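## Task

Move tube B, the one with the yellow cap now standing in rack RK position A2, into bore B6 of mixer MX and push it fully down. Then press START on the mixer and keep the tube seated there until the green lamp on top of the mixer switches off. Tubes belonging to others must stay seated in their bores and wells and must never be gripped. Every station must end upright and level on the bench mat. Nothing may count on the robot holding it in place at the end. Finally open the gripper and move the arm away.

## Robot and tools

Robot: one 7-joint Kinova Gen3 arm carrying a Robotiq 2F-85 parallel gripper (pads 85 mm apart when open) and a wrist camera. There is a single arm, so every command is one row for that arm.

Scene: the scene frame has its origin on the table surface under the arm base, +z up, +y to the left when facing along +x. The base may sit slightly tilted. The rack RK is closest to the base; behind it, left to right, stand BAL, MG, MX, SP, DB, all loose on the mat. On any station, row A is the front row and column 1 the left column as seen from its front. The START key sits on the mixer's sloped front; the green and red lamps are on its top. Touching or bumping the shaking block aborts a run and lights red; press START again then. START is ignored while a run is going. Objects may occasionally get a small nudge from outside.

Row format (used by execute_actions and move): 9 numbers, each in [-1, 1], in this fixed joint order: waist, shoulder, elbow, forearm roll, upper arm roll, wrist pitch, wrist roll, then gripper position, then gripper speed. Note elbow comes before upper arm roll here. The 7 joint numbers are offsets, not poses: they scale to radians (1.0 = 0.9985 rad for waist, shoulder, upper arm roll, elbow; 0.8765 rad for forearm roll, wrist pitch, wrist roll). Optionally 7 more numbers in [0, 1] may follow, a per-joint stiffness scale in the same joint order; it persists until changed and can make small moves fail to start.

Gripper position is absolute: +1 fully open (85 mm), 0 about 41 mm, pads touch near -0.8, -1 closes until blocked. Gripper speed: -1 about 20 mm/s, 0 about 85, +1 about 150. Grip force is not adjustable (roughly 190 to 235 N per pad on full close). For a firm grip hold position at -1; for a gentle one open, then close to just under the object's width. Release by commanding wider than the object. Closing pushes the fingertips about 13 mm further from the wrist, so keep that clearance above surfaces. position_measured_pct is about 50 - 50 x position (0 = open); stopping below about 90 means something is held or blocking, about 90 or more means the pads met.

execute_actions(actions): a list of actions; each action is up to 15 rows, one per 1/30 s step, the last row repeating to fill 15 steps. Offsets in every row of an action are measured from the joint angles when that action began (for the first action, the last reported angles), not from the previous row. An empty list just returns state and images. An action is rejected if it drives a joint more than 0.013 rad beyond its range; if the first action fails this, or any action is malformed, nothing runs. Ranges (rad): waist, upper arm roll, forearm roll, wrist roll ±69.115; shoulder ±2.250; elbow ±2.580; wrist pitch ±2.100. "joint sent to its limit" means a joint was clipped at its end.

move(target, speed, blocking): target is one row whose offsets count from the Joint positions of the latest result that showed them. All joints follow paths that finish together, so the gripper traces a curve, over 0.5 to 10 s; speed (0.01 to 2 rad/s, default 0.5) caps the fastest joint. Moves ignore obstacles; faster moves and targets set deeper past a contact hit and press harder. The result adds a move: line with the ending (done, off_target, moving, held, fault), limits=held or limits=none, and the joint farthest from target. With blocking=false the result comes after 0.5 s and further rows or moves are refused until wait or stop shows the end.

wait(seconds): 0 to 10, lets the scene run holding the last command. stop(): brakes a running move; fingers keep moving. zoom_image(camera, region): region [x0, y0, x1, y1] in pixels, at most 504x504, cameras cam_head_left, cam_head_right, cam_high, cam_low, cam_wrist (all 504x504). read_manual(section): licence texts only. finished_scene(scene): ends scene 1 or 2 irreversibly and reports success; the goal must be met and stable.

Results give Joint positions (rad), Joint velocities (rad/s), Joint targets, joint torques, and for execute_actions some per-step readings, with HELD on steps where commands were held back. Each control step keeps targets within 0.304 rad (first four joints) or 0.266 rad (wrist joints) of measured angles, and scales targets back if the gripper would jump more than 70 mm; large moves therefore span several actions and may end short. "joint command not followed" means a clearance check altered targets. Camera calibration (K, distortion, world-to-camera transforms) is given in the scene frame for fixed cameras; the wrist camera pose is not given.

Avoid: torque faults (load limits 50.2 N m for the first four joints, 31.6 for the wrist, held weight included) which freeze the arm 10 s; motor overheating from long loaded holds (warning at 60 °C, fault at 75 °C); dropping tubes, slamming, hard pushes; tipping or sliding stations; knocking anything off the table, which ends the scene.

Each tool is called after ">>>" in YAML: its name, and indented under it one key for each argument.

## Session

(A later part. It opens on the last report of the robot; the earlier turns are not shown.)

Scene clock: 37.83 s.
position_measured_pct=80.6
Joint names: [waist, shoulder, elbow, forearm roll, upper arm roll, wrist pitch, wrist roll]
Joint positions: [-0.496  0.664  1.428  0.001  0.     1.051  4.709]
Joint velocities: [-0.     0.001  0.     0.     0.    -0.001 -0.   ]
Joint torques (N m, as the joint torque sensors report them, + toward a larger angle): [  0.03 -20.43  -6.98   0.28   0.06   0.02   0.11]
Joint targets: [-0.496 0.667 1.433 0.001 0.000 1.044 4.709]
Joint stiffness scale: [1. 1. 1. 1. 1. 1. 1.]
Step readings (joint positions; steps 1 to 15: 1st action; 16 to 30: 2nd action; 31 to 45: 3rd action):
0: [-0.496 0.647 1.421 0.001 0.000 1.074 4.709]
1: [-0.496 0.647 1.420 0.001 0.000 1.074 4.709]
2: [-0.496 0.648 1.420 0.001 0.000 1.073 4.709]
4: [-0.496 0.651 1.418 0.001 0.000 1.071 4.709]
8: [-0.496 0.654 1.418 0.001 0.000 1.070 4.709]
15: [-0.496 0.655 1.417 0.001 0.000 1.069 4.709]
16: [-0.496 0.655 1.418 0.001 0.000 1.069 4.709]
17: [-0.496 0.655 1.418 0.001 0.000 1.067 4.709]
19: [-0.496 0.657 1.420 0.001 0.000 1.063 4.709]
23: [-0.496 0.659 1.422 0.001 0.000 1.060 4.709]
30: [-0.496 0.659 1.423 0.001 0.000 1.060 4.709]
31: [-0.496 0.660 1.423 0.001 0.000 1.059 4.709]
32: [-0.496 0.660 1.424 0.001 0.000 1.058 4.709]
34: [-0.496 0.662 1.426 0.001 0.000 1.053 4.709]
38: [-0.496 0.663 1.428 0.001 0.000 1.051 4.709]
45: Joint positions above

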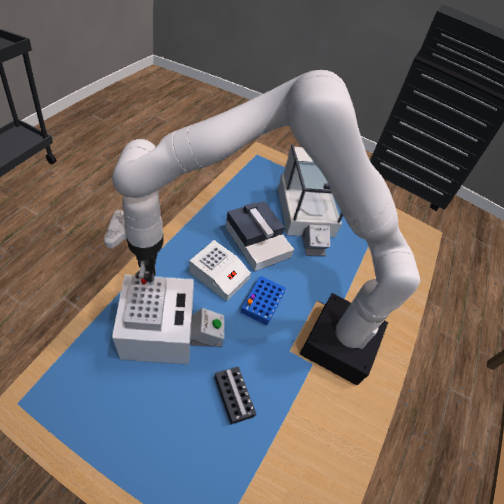

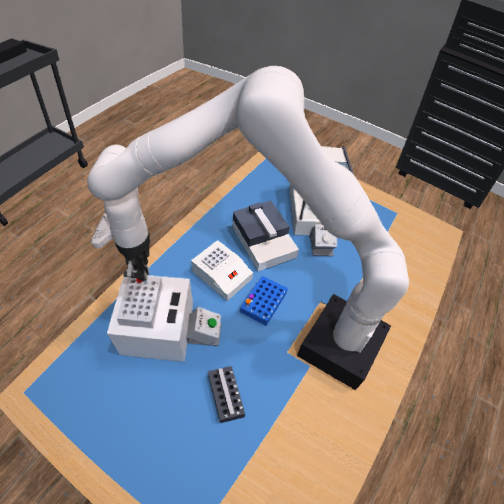

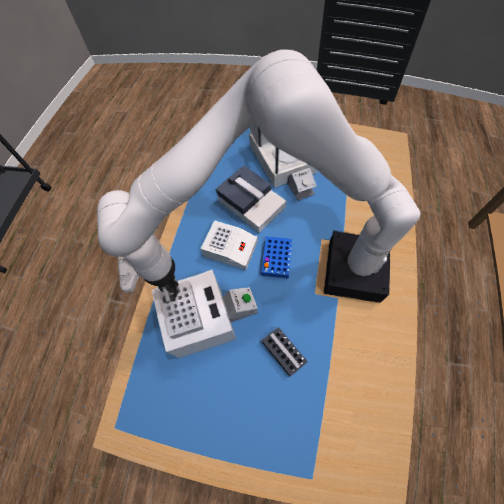

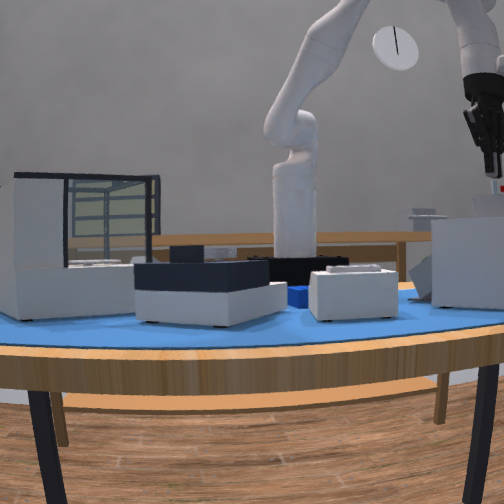

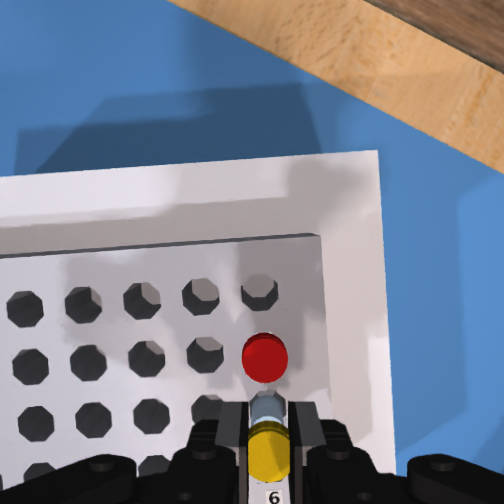

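>>> execute_actions:
  actions:
    - [[0,0.005,0.007,0,0,-0.012,0,-0.66,0],[0,0.0068,0.009,0,0,-0.0165,0,-0.66,0],[0,0.0085,0.011,0,0,-0.021,0,-0.66,0],[0,0.0103,0.013,0,0,-0.0255,0,-0.66,0],[0,0.012,0.015,0,0,-0.03,0,-0.66,0]]
    - [[0,0.005,0.007,0,0,-0.012,0,-0.66,0],[0,0.0068,0.009,0,0,-0.0165,0,-0.66,0],[0,0.0085,0.011,0,0,-0.021,0,-0.66,0],[0,0.0103,0.013,0,0,-0.0255,0,-0.66,0],[0,0.012,0.015,0,0,-0.03,0,-0.66,0]]
    - [[0,0.005,0.007,0,0,-0.012,0,-0.66,0],[0,0.0068,0.009,0,0,-0.0165,0,-0.66,0],[0,0.0085,0.011,0,0,-0.021,0,-0.66,0],[0,0.0103,0.013,0,0,-0.0255,0,-0.66,0],[0,0.012,0.015,0,0,-0.03,0,-0.66,0]]
    - [[0,0.005,0.007,0,0,-0.012,0,-0.66,0],[0,0.0075,0.01,0,0,-0.017,0,-0.66,0]]
    - [[0,0.006,0.007,0,0,-0.01,0,-0.66,0],[0,0.01,0.011,0,0,-0.014,0,-0.66,0]]

Scene clock: 45.90 s.
position_measured_pct=80.6
Joint names: [waist, shoulder, elbow, forearm roll, upper arm roll, wrist pitch, wrist roll]
Joint positions: [-0.496  0.696  1.463  0.001  0.     0.98   4.709]
Joint velocities: [ 0.001  0.     0.     0.001  0.     0.001 -0.002]
Joint torques (N m, as the joint torque sensors report them, + toward a larger angle): [ -0.94 -14.43  -4.    -0.25  -0.86  -0.28   0.07]
Joint targets: [-0.496 0.705 1.473 0.001 0.000 0.972 4.709]
Joint stiffness scale: [1. 1. 1. 1. 1. 1. 1.]
Step readings (joint positions; steps 1 to 15: 1st action; 16 to 30: 2nd action; 31 to 45: 3rd action; 46 to 60: 4th action; 61 to 75: 5th action):
0: [-0.496 0.664 1.428 0.001 0.000 1.051 4.709]
1: [-0.496 0.664 1.428 0.001 0.000 1.050 4.709]
2: [-0.496 0.665 1.429 0.001 0.000 1.048 4.709]
4: [-0.496 0.667 1.432 0.001 0.000 1.042 4.709]
8: [-0.496 0.671 1.437 0.001 0.000 1.033 4.709]
15: [-0.496 0.673 1.438 0.001 0.000 1.032 4.709]
16: [-0.496 0.673 1.438 0.001 0.000 1.031 4.709]
17: [-0.496 0.674 1.439 0.001 0.000 1.029 4.709]
19: [-0.496 0.676 1.442 0.001 0.000 1.023 4.709]
23: [-0.496 0.680 1.447 0.001 0.000 1.014 4.709]
30: [-0.496 0.682 1.448 0.001 0.000 1.012 4.709]
31: [-0.496 0.682 1.448 0.001 0.000 1.011 4.709]
32: [-0.496 0.683 1.449 0.001 0.000 1.009 4.709]
34: [-0.496 0.685 1.452 0.001 0.000 1.003 4.709]
38: [-0.496 0.689 1.457 0.001 0.000 0.994 4.709]
45: [-0.496 0.691 1.457 0.001 0.000 0.993 4.709]
46: [-0.496 0.691 1.458 0.001 0.000 0.992 4.709]
47: [-0.496 0.691 1.458 0.001 0.000 0.990 4.709]
49: [-0.496 0.693 1.461 0.001 0.000 0.986 4.709]
53: [-0.496 0.694 1.462 0.001 0.000 0.984 4.709]
60: [-0.496 0.695 1.462 0.001 0.000 0.984 4.709]
61: [-0.496 0.695 1.462 0.001 0.000 0.983 4.709]
62: [-0.496 0.696 1.463 0.001 0.000 0.982 4.709]
64: [-0.496 0.696 1.463 0.001 0.000 0.980 4.709]
68: [-0.496 0.696 1.463 0.001 0.000 0.980 4.709]
75: Joint positions above

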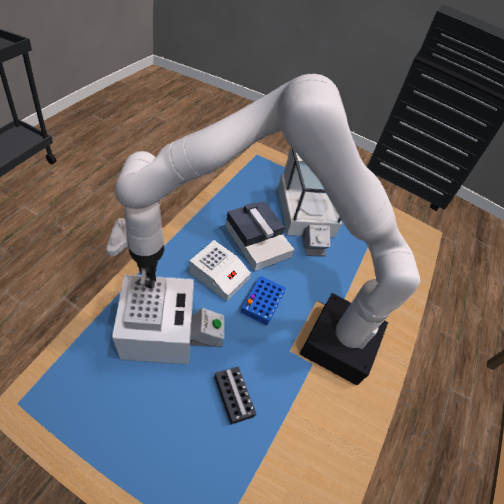

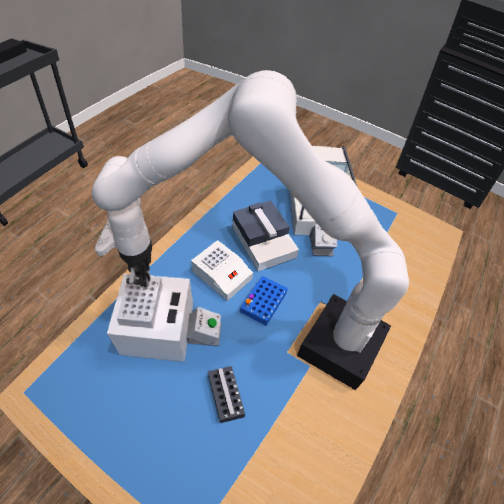

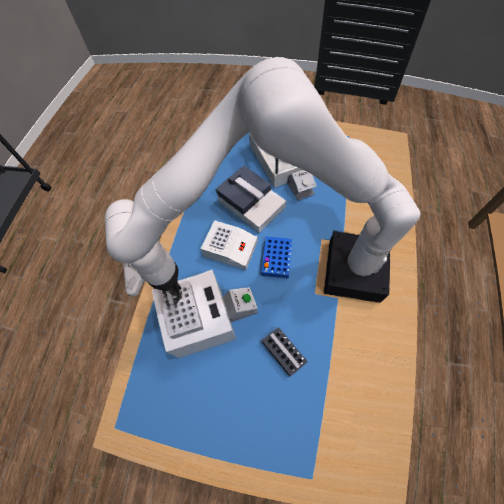

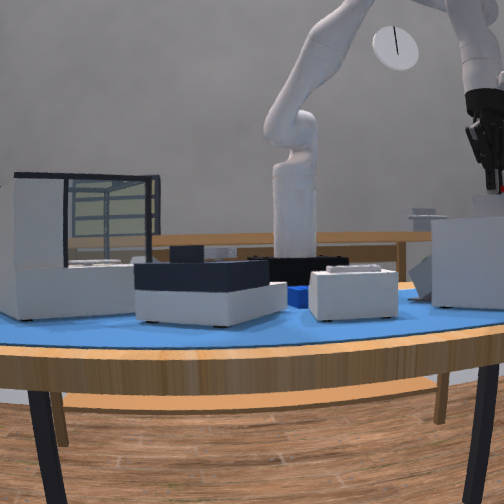

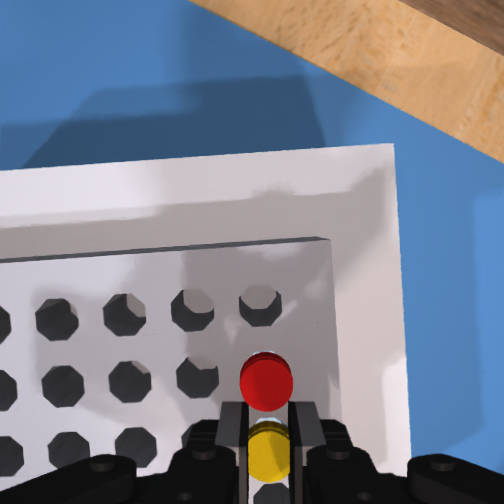

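>>> execute_actions:
  actions:
    - [[0,0,0,0,0,0,0,-0.35,0]]
    - [[0,-0.006,-0.007,0,0,0.012,0,-0.35,0],[0,-0.009,-0.01,0,0,0.019,0,-0.35,0],[0,-0.012,-0.013,0,0,0.026,0,-0.35,0],[0,-0.015,-0.016,0,0,0.033,0,-0.35,0],[0,-0.018,-0.019,0,0,0.04,0,-0.35,0],[0,-0.021,-0.022,0,0,0.047,0,-0.35,0],[0,-0.024,-0.026,0,0,0.056,0,-0.35,0]]
    - [[0,0,0,0,0,0,0,-1,1]]
    - [[0,0.005,0.007,0,0,-0.012,0,-1,0],[0,0.0075,0.01,0,0,-0.019,0,-1,0]]
    - [[0,0.005,0.007,0,0,-0.012,0,-1,0],[0,0.009,0.011,0,0,-0.017,0,-1,0]]
    - [[0,0.01,0.011,0,0,-0.01,0,-1,0]]

>>> move:
  target: [0,-0.1,-0.04,0,0,0.16,0,-1,0]
  speed: 0.3

>>> move:
  target: [-0.108,-0.485,0.885,0,0,-0.86,0,-1,0]
  speed: 0.7

Scene clock: 54.53 s.
position_measured_pct=91.7
Joint names: [waist, shoulder, elbow, forearm roll, upper arm roll, wrist pitch, wrist roll]
Joint positions: [-0.496  0.681  1.451  0.001  0.     1.005  4.709]
Joint velocities: [-0.002  0.001  0.001 -0.     0.    -0.001  0.001]
Joint torques (N m, as the joint torque sensors report them, + toward a larger angle): [  0.27 -13.41  -3.66   0.45   0.28  -0.24   0.13]
Joint targets: [-0.496 0.691 1.461 0.001 0.000 0.997 4.709]
Joint stiffness scale: [1. 1. 1. 1. 1. 1. 1.]
Step readings (joint positions; steps 1 to 15: 1st action; 16 to 30: 2nd action; 31 to 45: 3rd action; 46 to 60: 4th action; 61 to 75: 5th action; 76 to 90: 6th action):
0: [-0.496 0.696 1.463 0.001 0.000 0.980 4.709]
1: [-0.496 0.695 1.463 0.001 0.000 0.980 4.709]
2: [-0.496 0.695 1.463 0.001 0.000 0.980 4.709]
4: [-0.496 0.695 1.463 0.001 0.000 0.980 4.709]
8: [-0.496 0.695 1.463 0.001 0.000 0.980 4.709]
15: [-0.496 0.695 1.463 0.001 0.000 0.980 4.709]
16: [-0.496 0.695 1.463 0.001 0.000 0.980 4.709]
17: [-0.496 0.694 1.462 0.001 0.000 0.983 4.709]
19: [-0.496 0.691 1.458 0.001 0.000 0.992 4.709]
23: [-0.496 0.681 1.447 0.001 0.000 1.015 4.709]
30: [-0.496 0.674 1.442 0.001 0.000 1.021 4.709]
31: [-0.496 0.674 1.442 0.001 0.000 1.021 4.709]
32: [-0.496 0.674 1.442 0.001 0.000 1.021 4.709]
34: [-0.496 0.674 1.442 0.001 0.000 1.021 4.709]
38: [-0.496 0.674 1.442 0.001 0.000 1.021 4.709]
45: [-0.496 0.674 1.442 0.001 0.000 1.021 4.709]
46: [-0.496 0.675 1.442 0.001 0.000 1.021 4.709]
47: [-0.496 0.675 1.443 0.001 0.000 1.019 4.709]
49: [-0.496 0.677 1.446 0.001 0.000 1.014 4.709]
53: [-0.496 0.679 1.447 0.001 0.000 1.012 4.709]
60: [-0.496 0.679 1.447 0.001 0.000 1.012 4.709]
61: [-0.496 0.679 1.448 0.001 0.000 1.011 4.709]
62: [-0.496 0.680 1.449 0.001 0.000 1.009 4.709]
64: [-0.496 0.681 1.450 0.001 0.000 1.006 4.709]
68: [-0.496 0.681 1.450 0.001 0.000 1.006 4.709]
75: [-0.496 0.681 1.450 0.001 0.000 1.006 4.709]
76: [-0.496 0.681 1.450 0.001 0.000 1.005 4.709]
77: [-0.496 0.681 1.451 0.001 0.000 1.005 4.709]
79: [-0.496 0.681 1.451 0.001 0.000 1.005 4.709]
83: [-0.496 0.681 1.451 0.001 0.000 1.005 4.709]
90: Joint positions above

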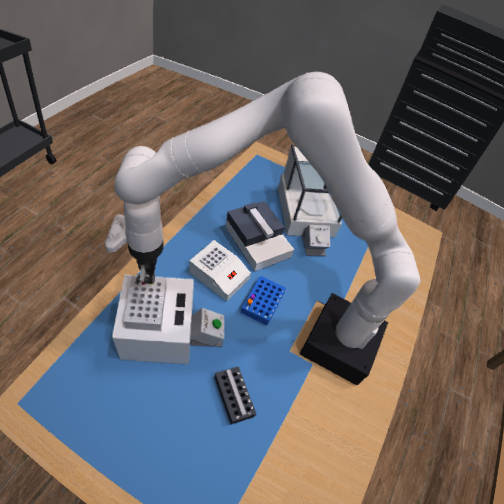

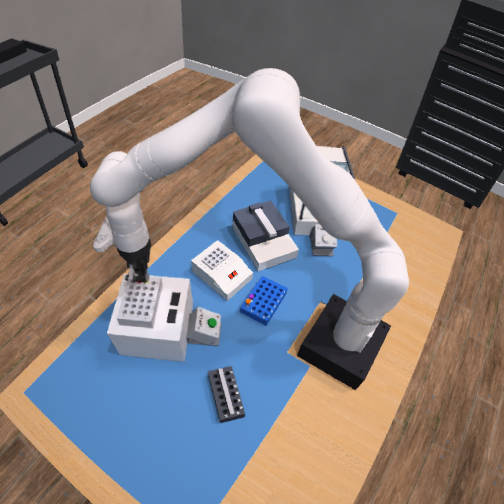

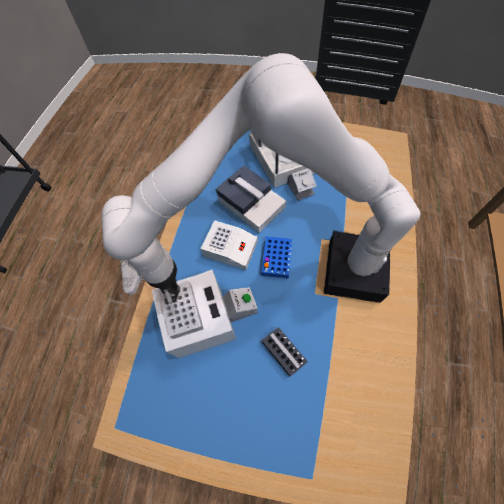

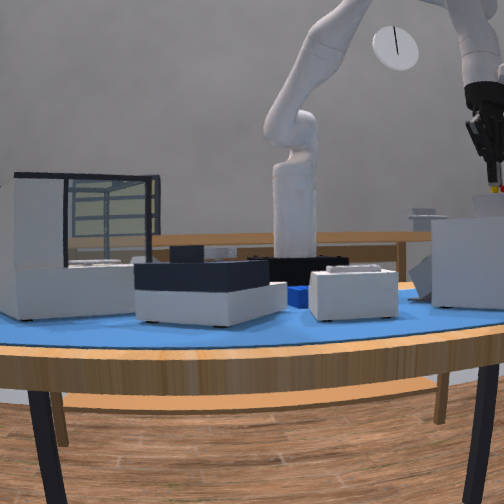

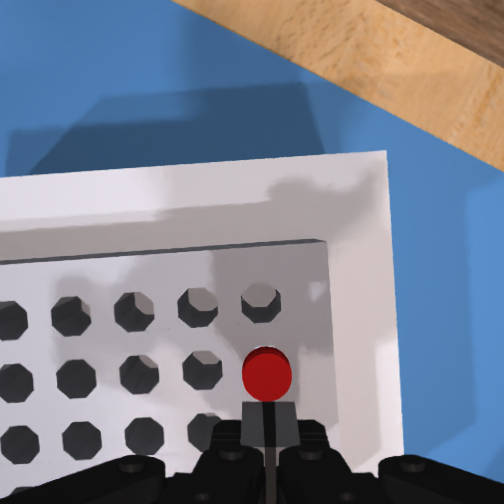

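Scene clock: 55.50 s.
position_measured_pct=91.7
Joint names: [waist, shoulder, elbow, forearm roll, upper arm roll, wrist pitch, wrist roll]
Joint positions: [-0.496  0.584  1.415  0.001  0.     1.138  4.709]
Joint velocities: [ 0.001 -0.002 -0.001 -0.002 -0.    -0.001 -0.001]
Joint torques (N m, as the joint torque sensors report them, + toward a larger angle): [ -0.03 -19.33  -7.32   0.34   0.16  -0.01   0.05]
Joint targets: [-0.496 0.581 1.411 0.001 0.000 1.145 4.709]
Joint stiffness scale: [1. 1. 1. 1. 1. 1. 1.]
move: done; limits=none; farthest joint: the wrist pitch, 0.007 radians from its target (0.140 radians at the start)

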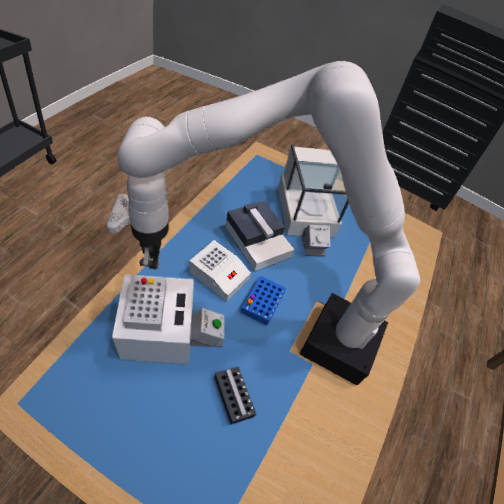

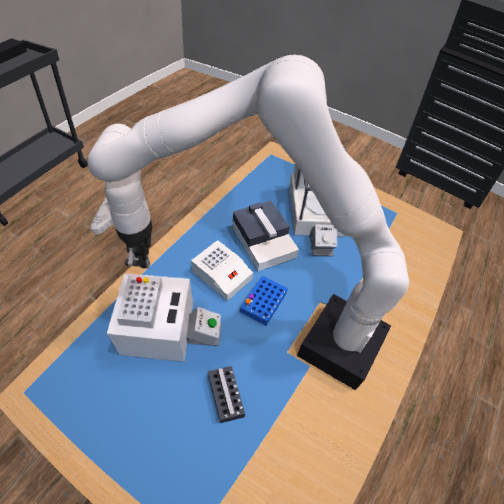

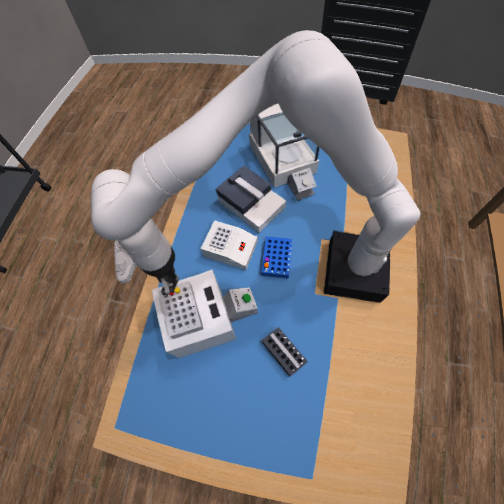

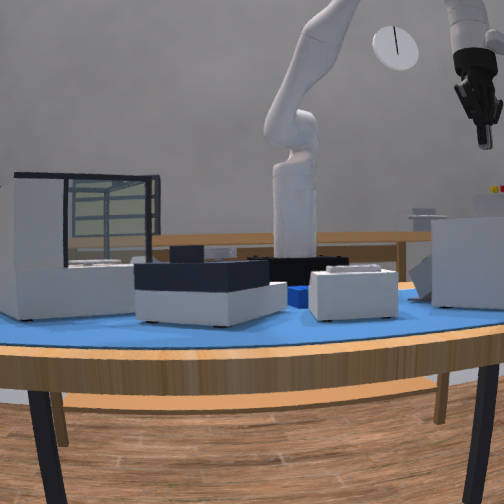

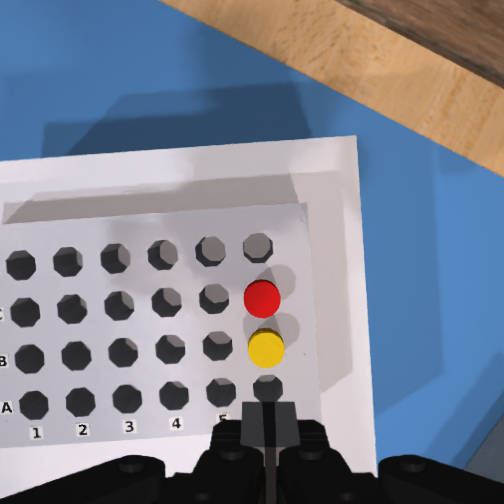

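Scene clock: 57.43 s.
position_measured_pct=91.7
Joint names: [waist, shoulder, elbow, forearm roll, upper arm roll, wrist pitch, wrist roll]
Joint positions: [-0.6    0.103  2.294  0.001  0.     0.391  4.709]
Joint velocities: [-0.    -0.003  0.001  0.002 -0.     0.001 -0.001]
Joint torques (N m, as the joint torque sensors report them, + toward a larger angle): [-0.17 -9.75 -6.17  0.21 -0.21 -0.96  0.  ]
Joint targets: [-0.604 0.100 2.299 0.001 0.000 0.384 4.709]
Joint stiffness scale: [1. 1. 1. 1. 1. 1. 1.]
move: done; limits=none; farthest joint: the wrist pitch, 0.007 radians from its target (0.754 radians at the start)

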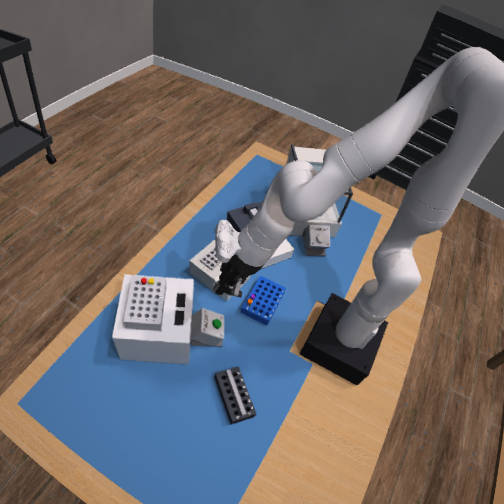

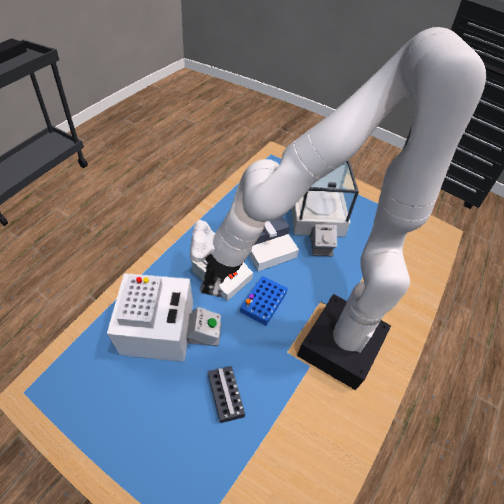

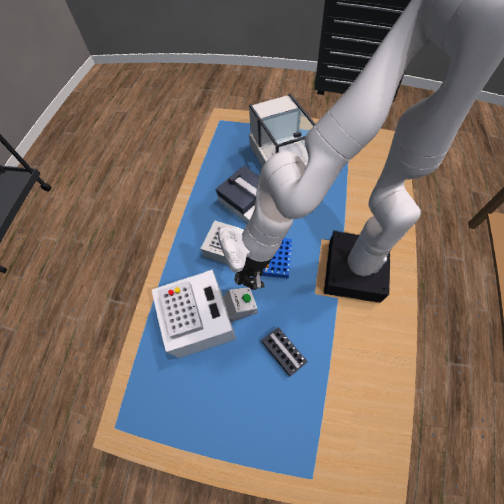

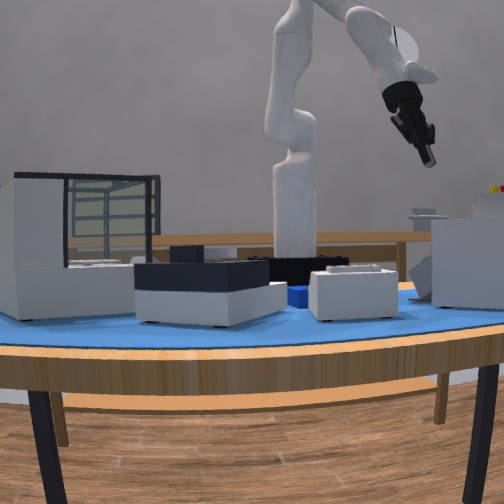

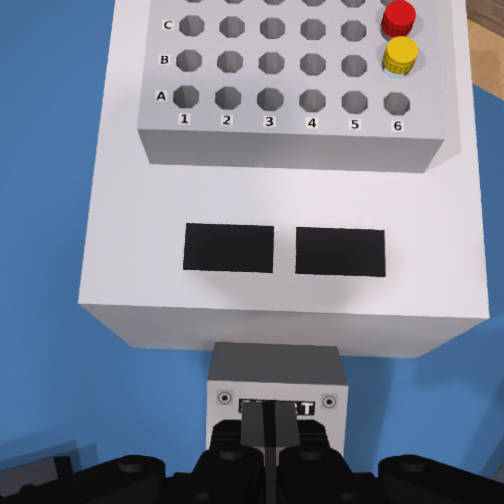

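>>> move:
  target: [0.02,0.448,0.254,0,0,-0.797,0,-1,0]
  speed: 0.6

Scene clock: 60.80 s.
position_measured_pct=91.7
Joint names: [waist, shoulder, elbow, forearm roll, upper arm roll, wrist pitch, wrist roll]
Joint positions: [-0.584  0.547  2.543  0.001  0.    -0.3    4.709]
Joint velocities: [-0.001  0.004 -0.001 -0.001 -0.    -0.     0.001]
Joint torques (N m, as the joint torque sensors report them, + toward a larger angle): [ -0.18 -12.54  -0.86   0.14  -0.12  -1.09   0.18]
Joint targets: [-0.581 0.550 2.548 0.001 0.000 -0.307 4.709]
Joint stiffness scale: [1. 1. 1. 1. 1. 1. 1.]
move: done; limits=none; farthest joint: the wrist pitch, 0.008 radians from its target (0.699 radians at the start)

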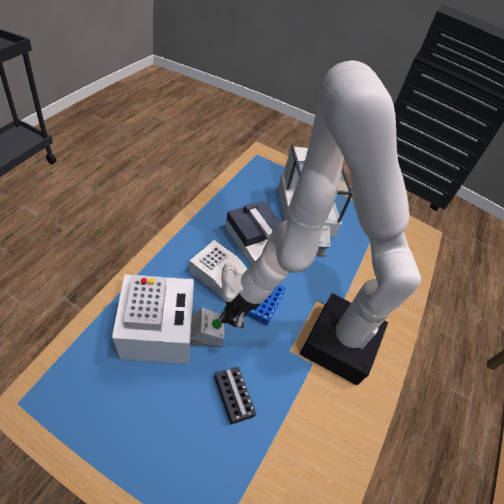

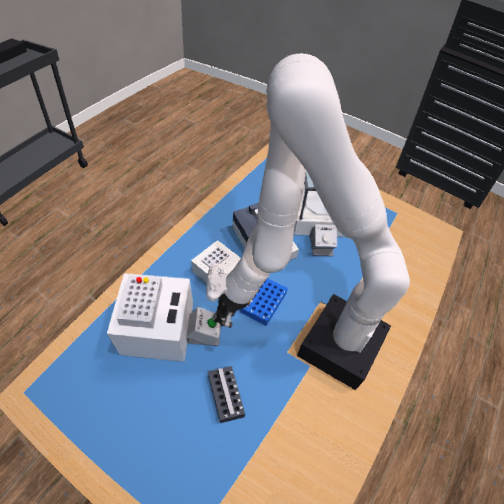

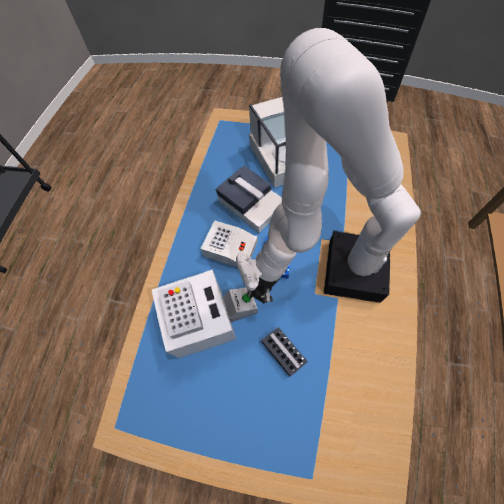

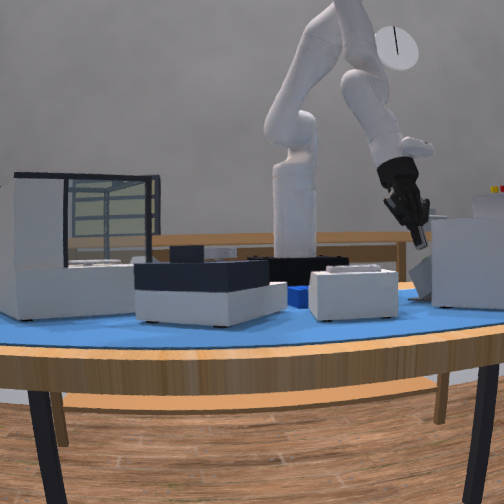

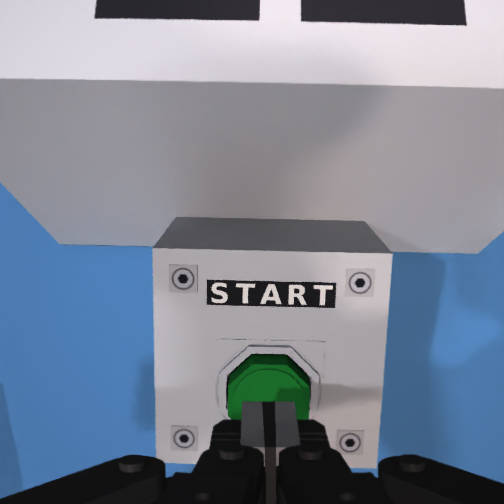

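>>> move:
  target: [0,0.125,-0.024,0,0,-0.125,0,-1,0]
  speed: 0.08

Scene clock: 64.43 s.
position_measured_pct=91.7
Joint names: [waist, shoulder, elbow, forearm roll, upper arm roll, wrist pitch, wrist roll]
Joint positions: [-0.584  0.657  2.527  0.001  0.    -0.399  4.709]
Joint velocities: [ 0.001  0.     0.001  0.001  0.    -0.001  0.001]
Joint torques (N m, as the joint torque sensors report them, + toward a larger angle): [-0.44 -4.03 -7.45  0.06 -0.38 -1.88  0.16]
Joint targets: [-0.584 0.672 2.519 0.001 0.000 -0.410 4.709]
Joint stiffness scale: [1. 1. 1. 1. 1. 1. 1.]
move: off_target; limits=none; farthest joint: the shoulder, 0.015 radians from its target (0.125 radians at the start)

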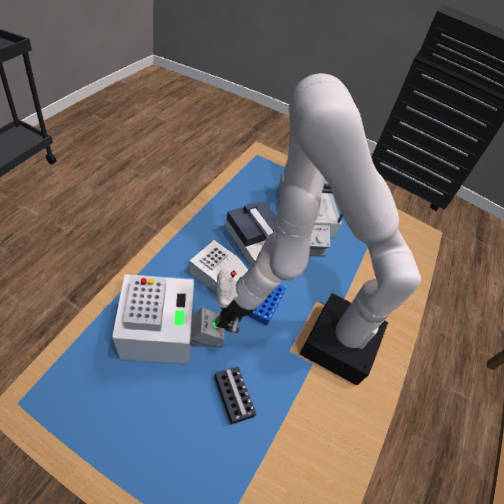

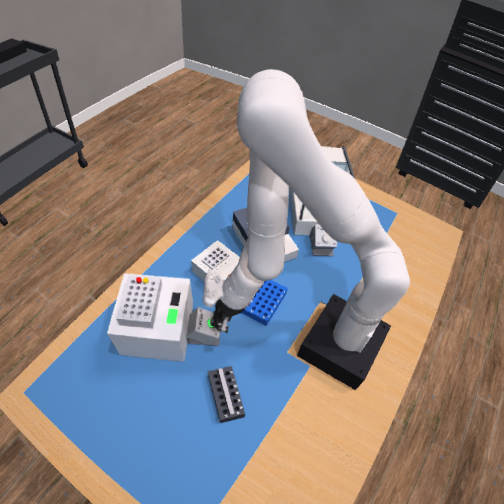

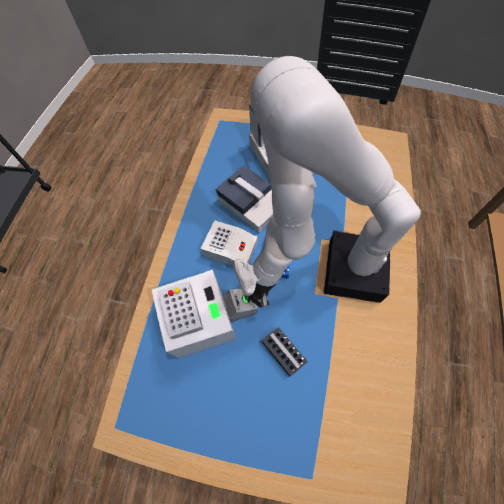

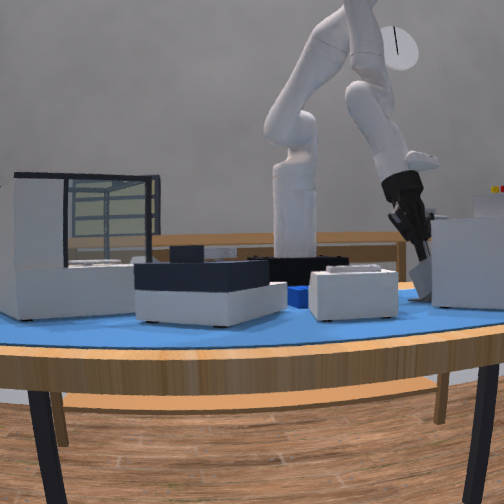

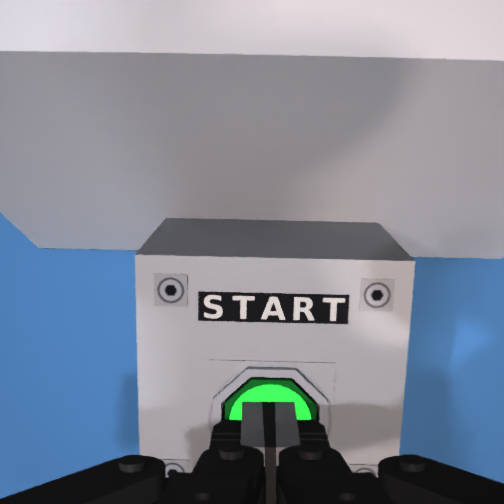

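>>> move:
  target: [0,-0.6,-0.17,0,0,1,0,-1,0]

>>> wait:
  seconds: 10

Scene clock: 67.93 s.
position_measured_pct=91.7
Joint names: [waist, shoulder, elbow, forearm roll, upper arm roll, wrist pitch, wrist roll]
Joint positions: [-0.584  0.061  2.362  0.001  0.     0.471  4.709]
Joint velocities: [-0.002 -0.003  0.     0.001 -0.     0.     0.001]
Joint torques (N m, as the joint torque sensors report them, + toward a larger angle): [-0.13 -7.96 -5.93  0.12 -0.2  -0.76  0.12]
Joint targets: [-0.584 0.058 2.357 0.001 0.000 0.478 4.709]
Joint stiffness scale: [1. 1. 1. 1. 1. 1. 1.]
move: done; limits=none; farthest joint: the wrist pitch, 0.007 radians from its target (0.876 radians at the start)

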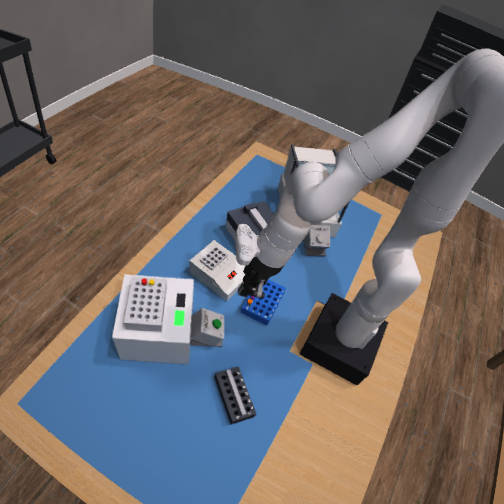

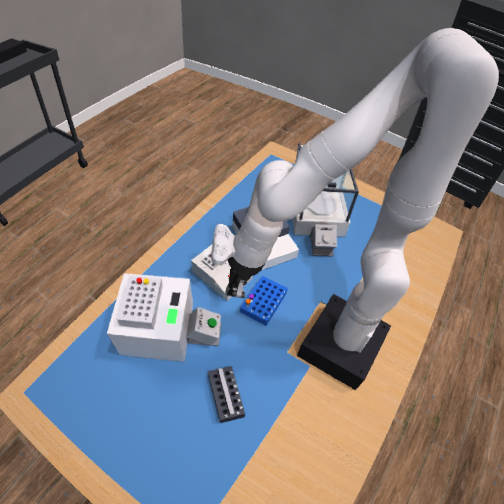

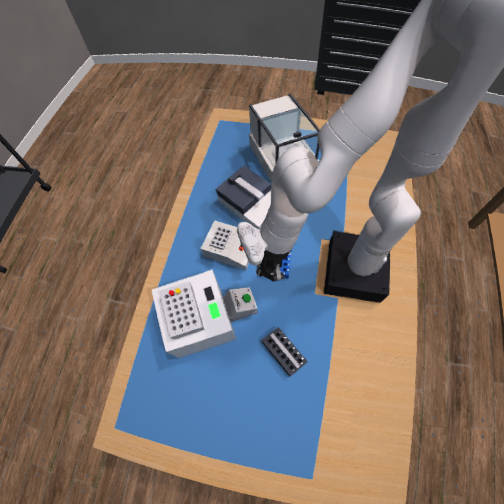

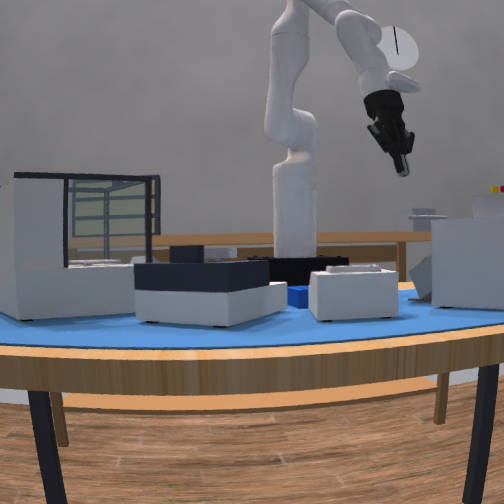

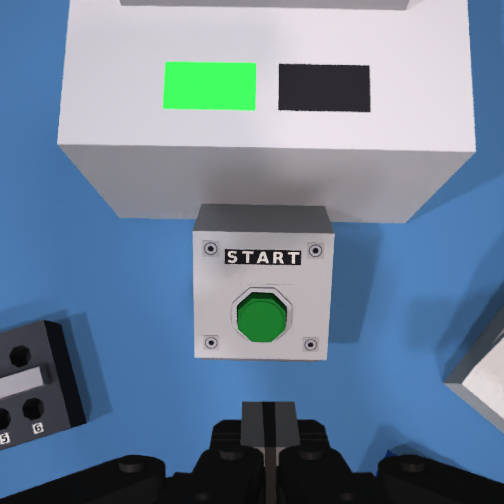

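Scene clock: 77.93 s.
position_measured_pct=91.7
Joint names: [waist, shoulder, elbow, forearm roll, upper arm roll, wrist pitch, wrist roll]
Joint positions: [-0.584  0.06   2.362  0.001  0.     0.471  4.709]
Joint velocities: [ 0.001 -0.001  0.001 -0.001 -0.     0.001 -0.   ]
Joint torques (N m, as the joint torque sensors report them, + toward a larger angle): [-0.1  -8.29 -5.81  0.21 -0.26 -0.68  0.09]
Joint targets: [-0.584 0.058 2.357 0.001 0.000 0.478 4.709]
Joint stiffness scale: [1. 1. 1. 1. 1. 1. 1.]
wait: 10.00 s; at rest by 0.17 s

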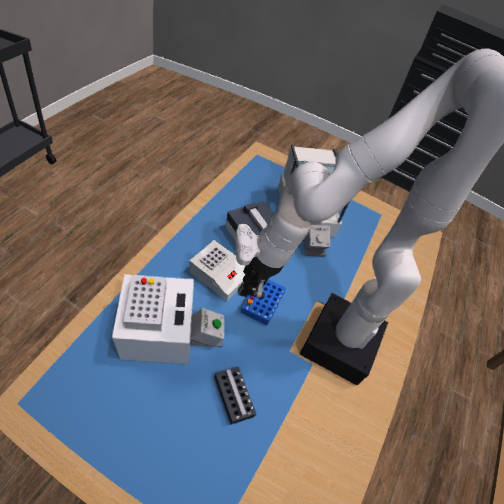

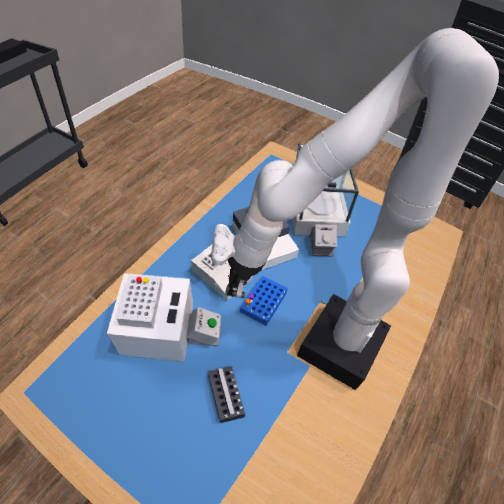

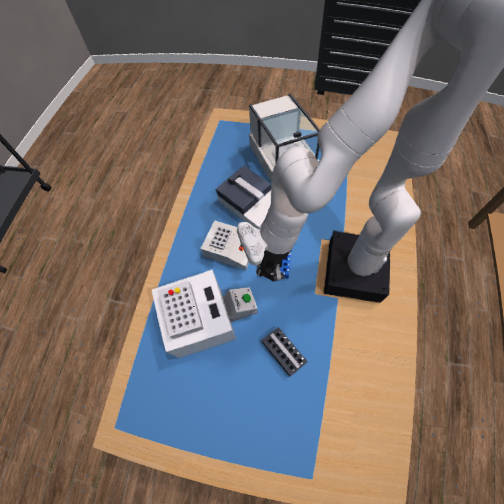

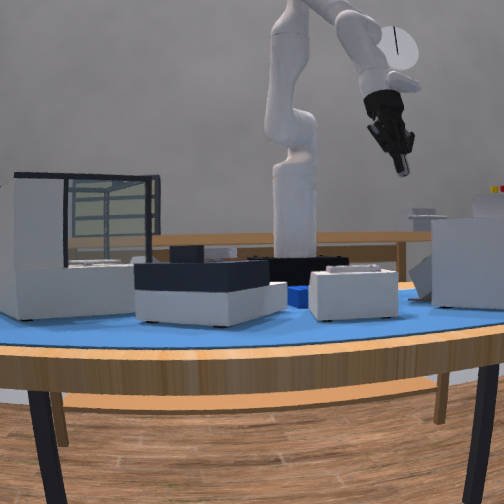

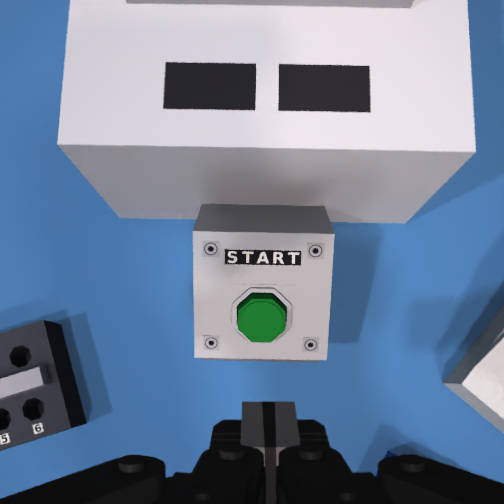

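>>> finished_scene:
  scene: 2

The scene is finished: the task was done.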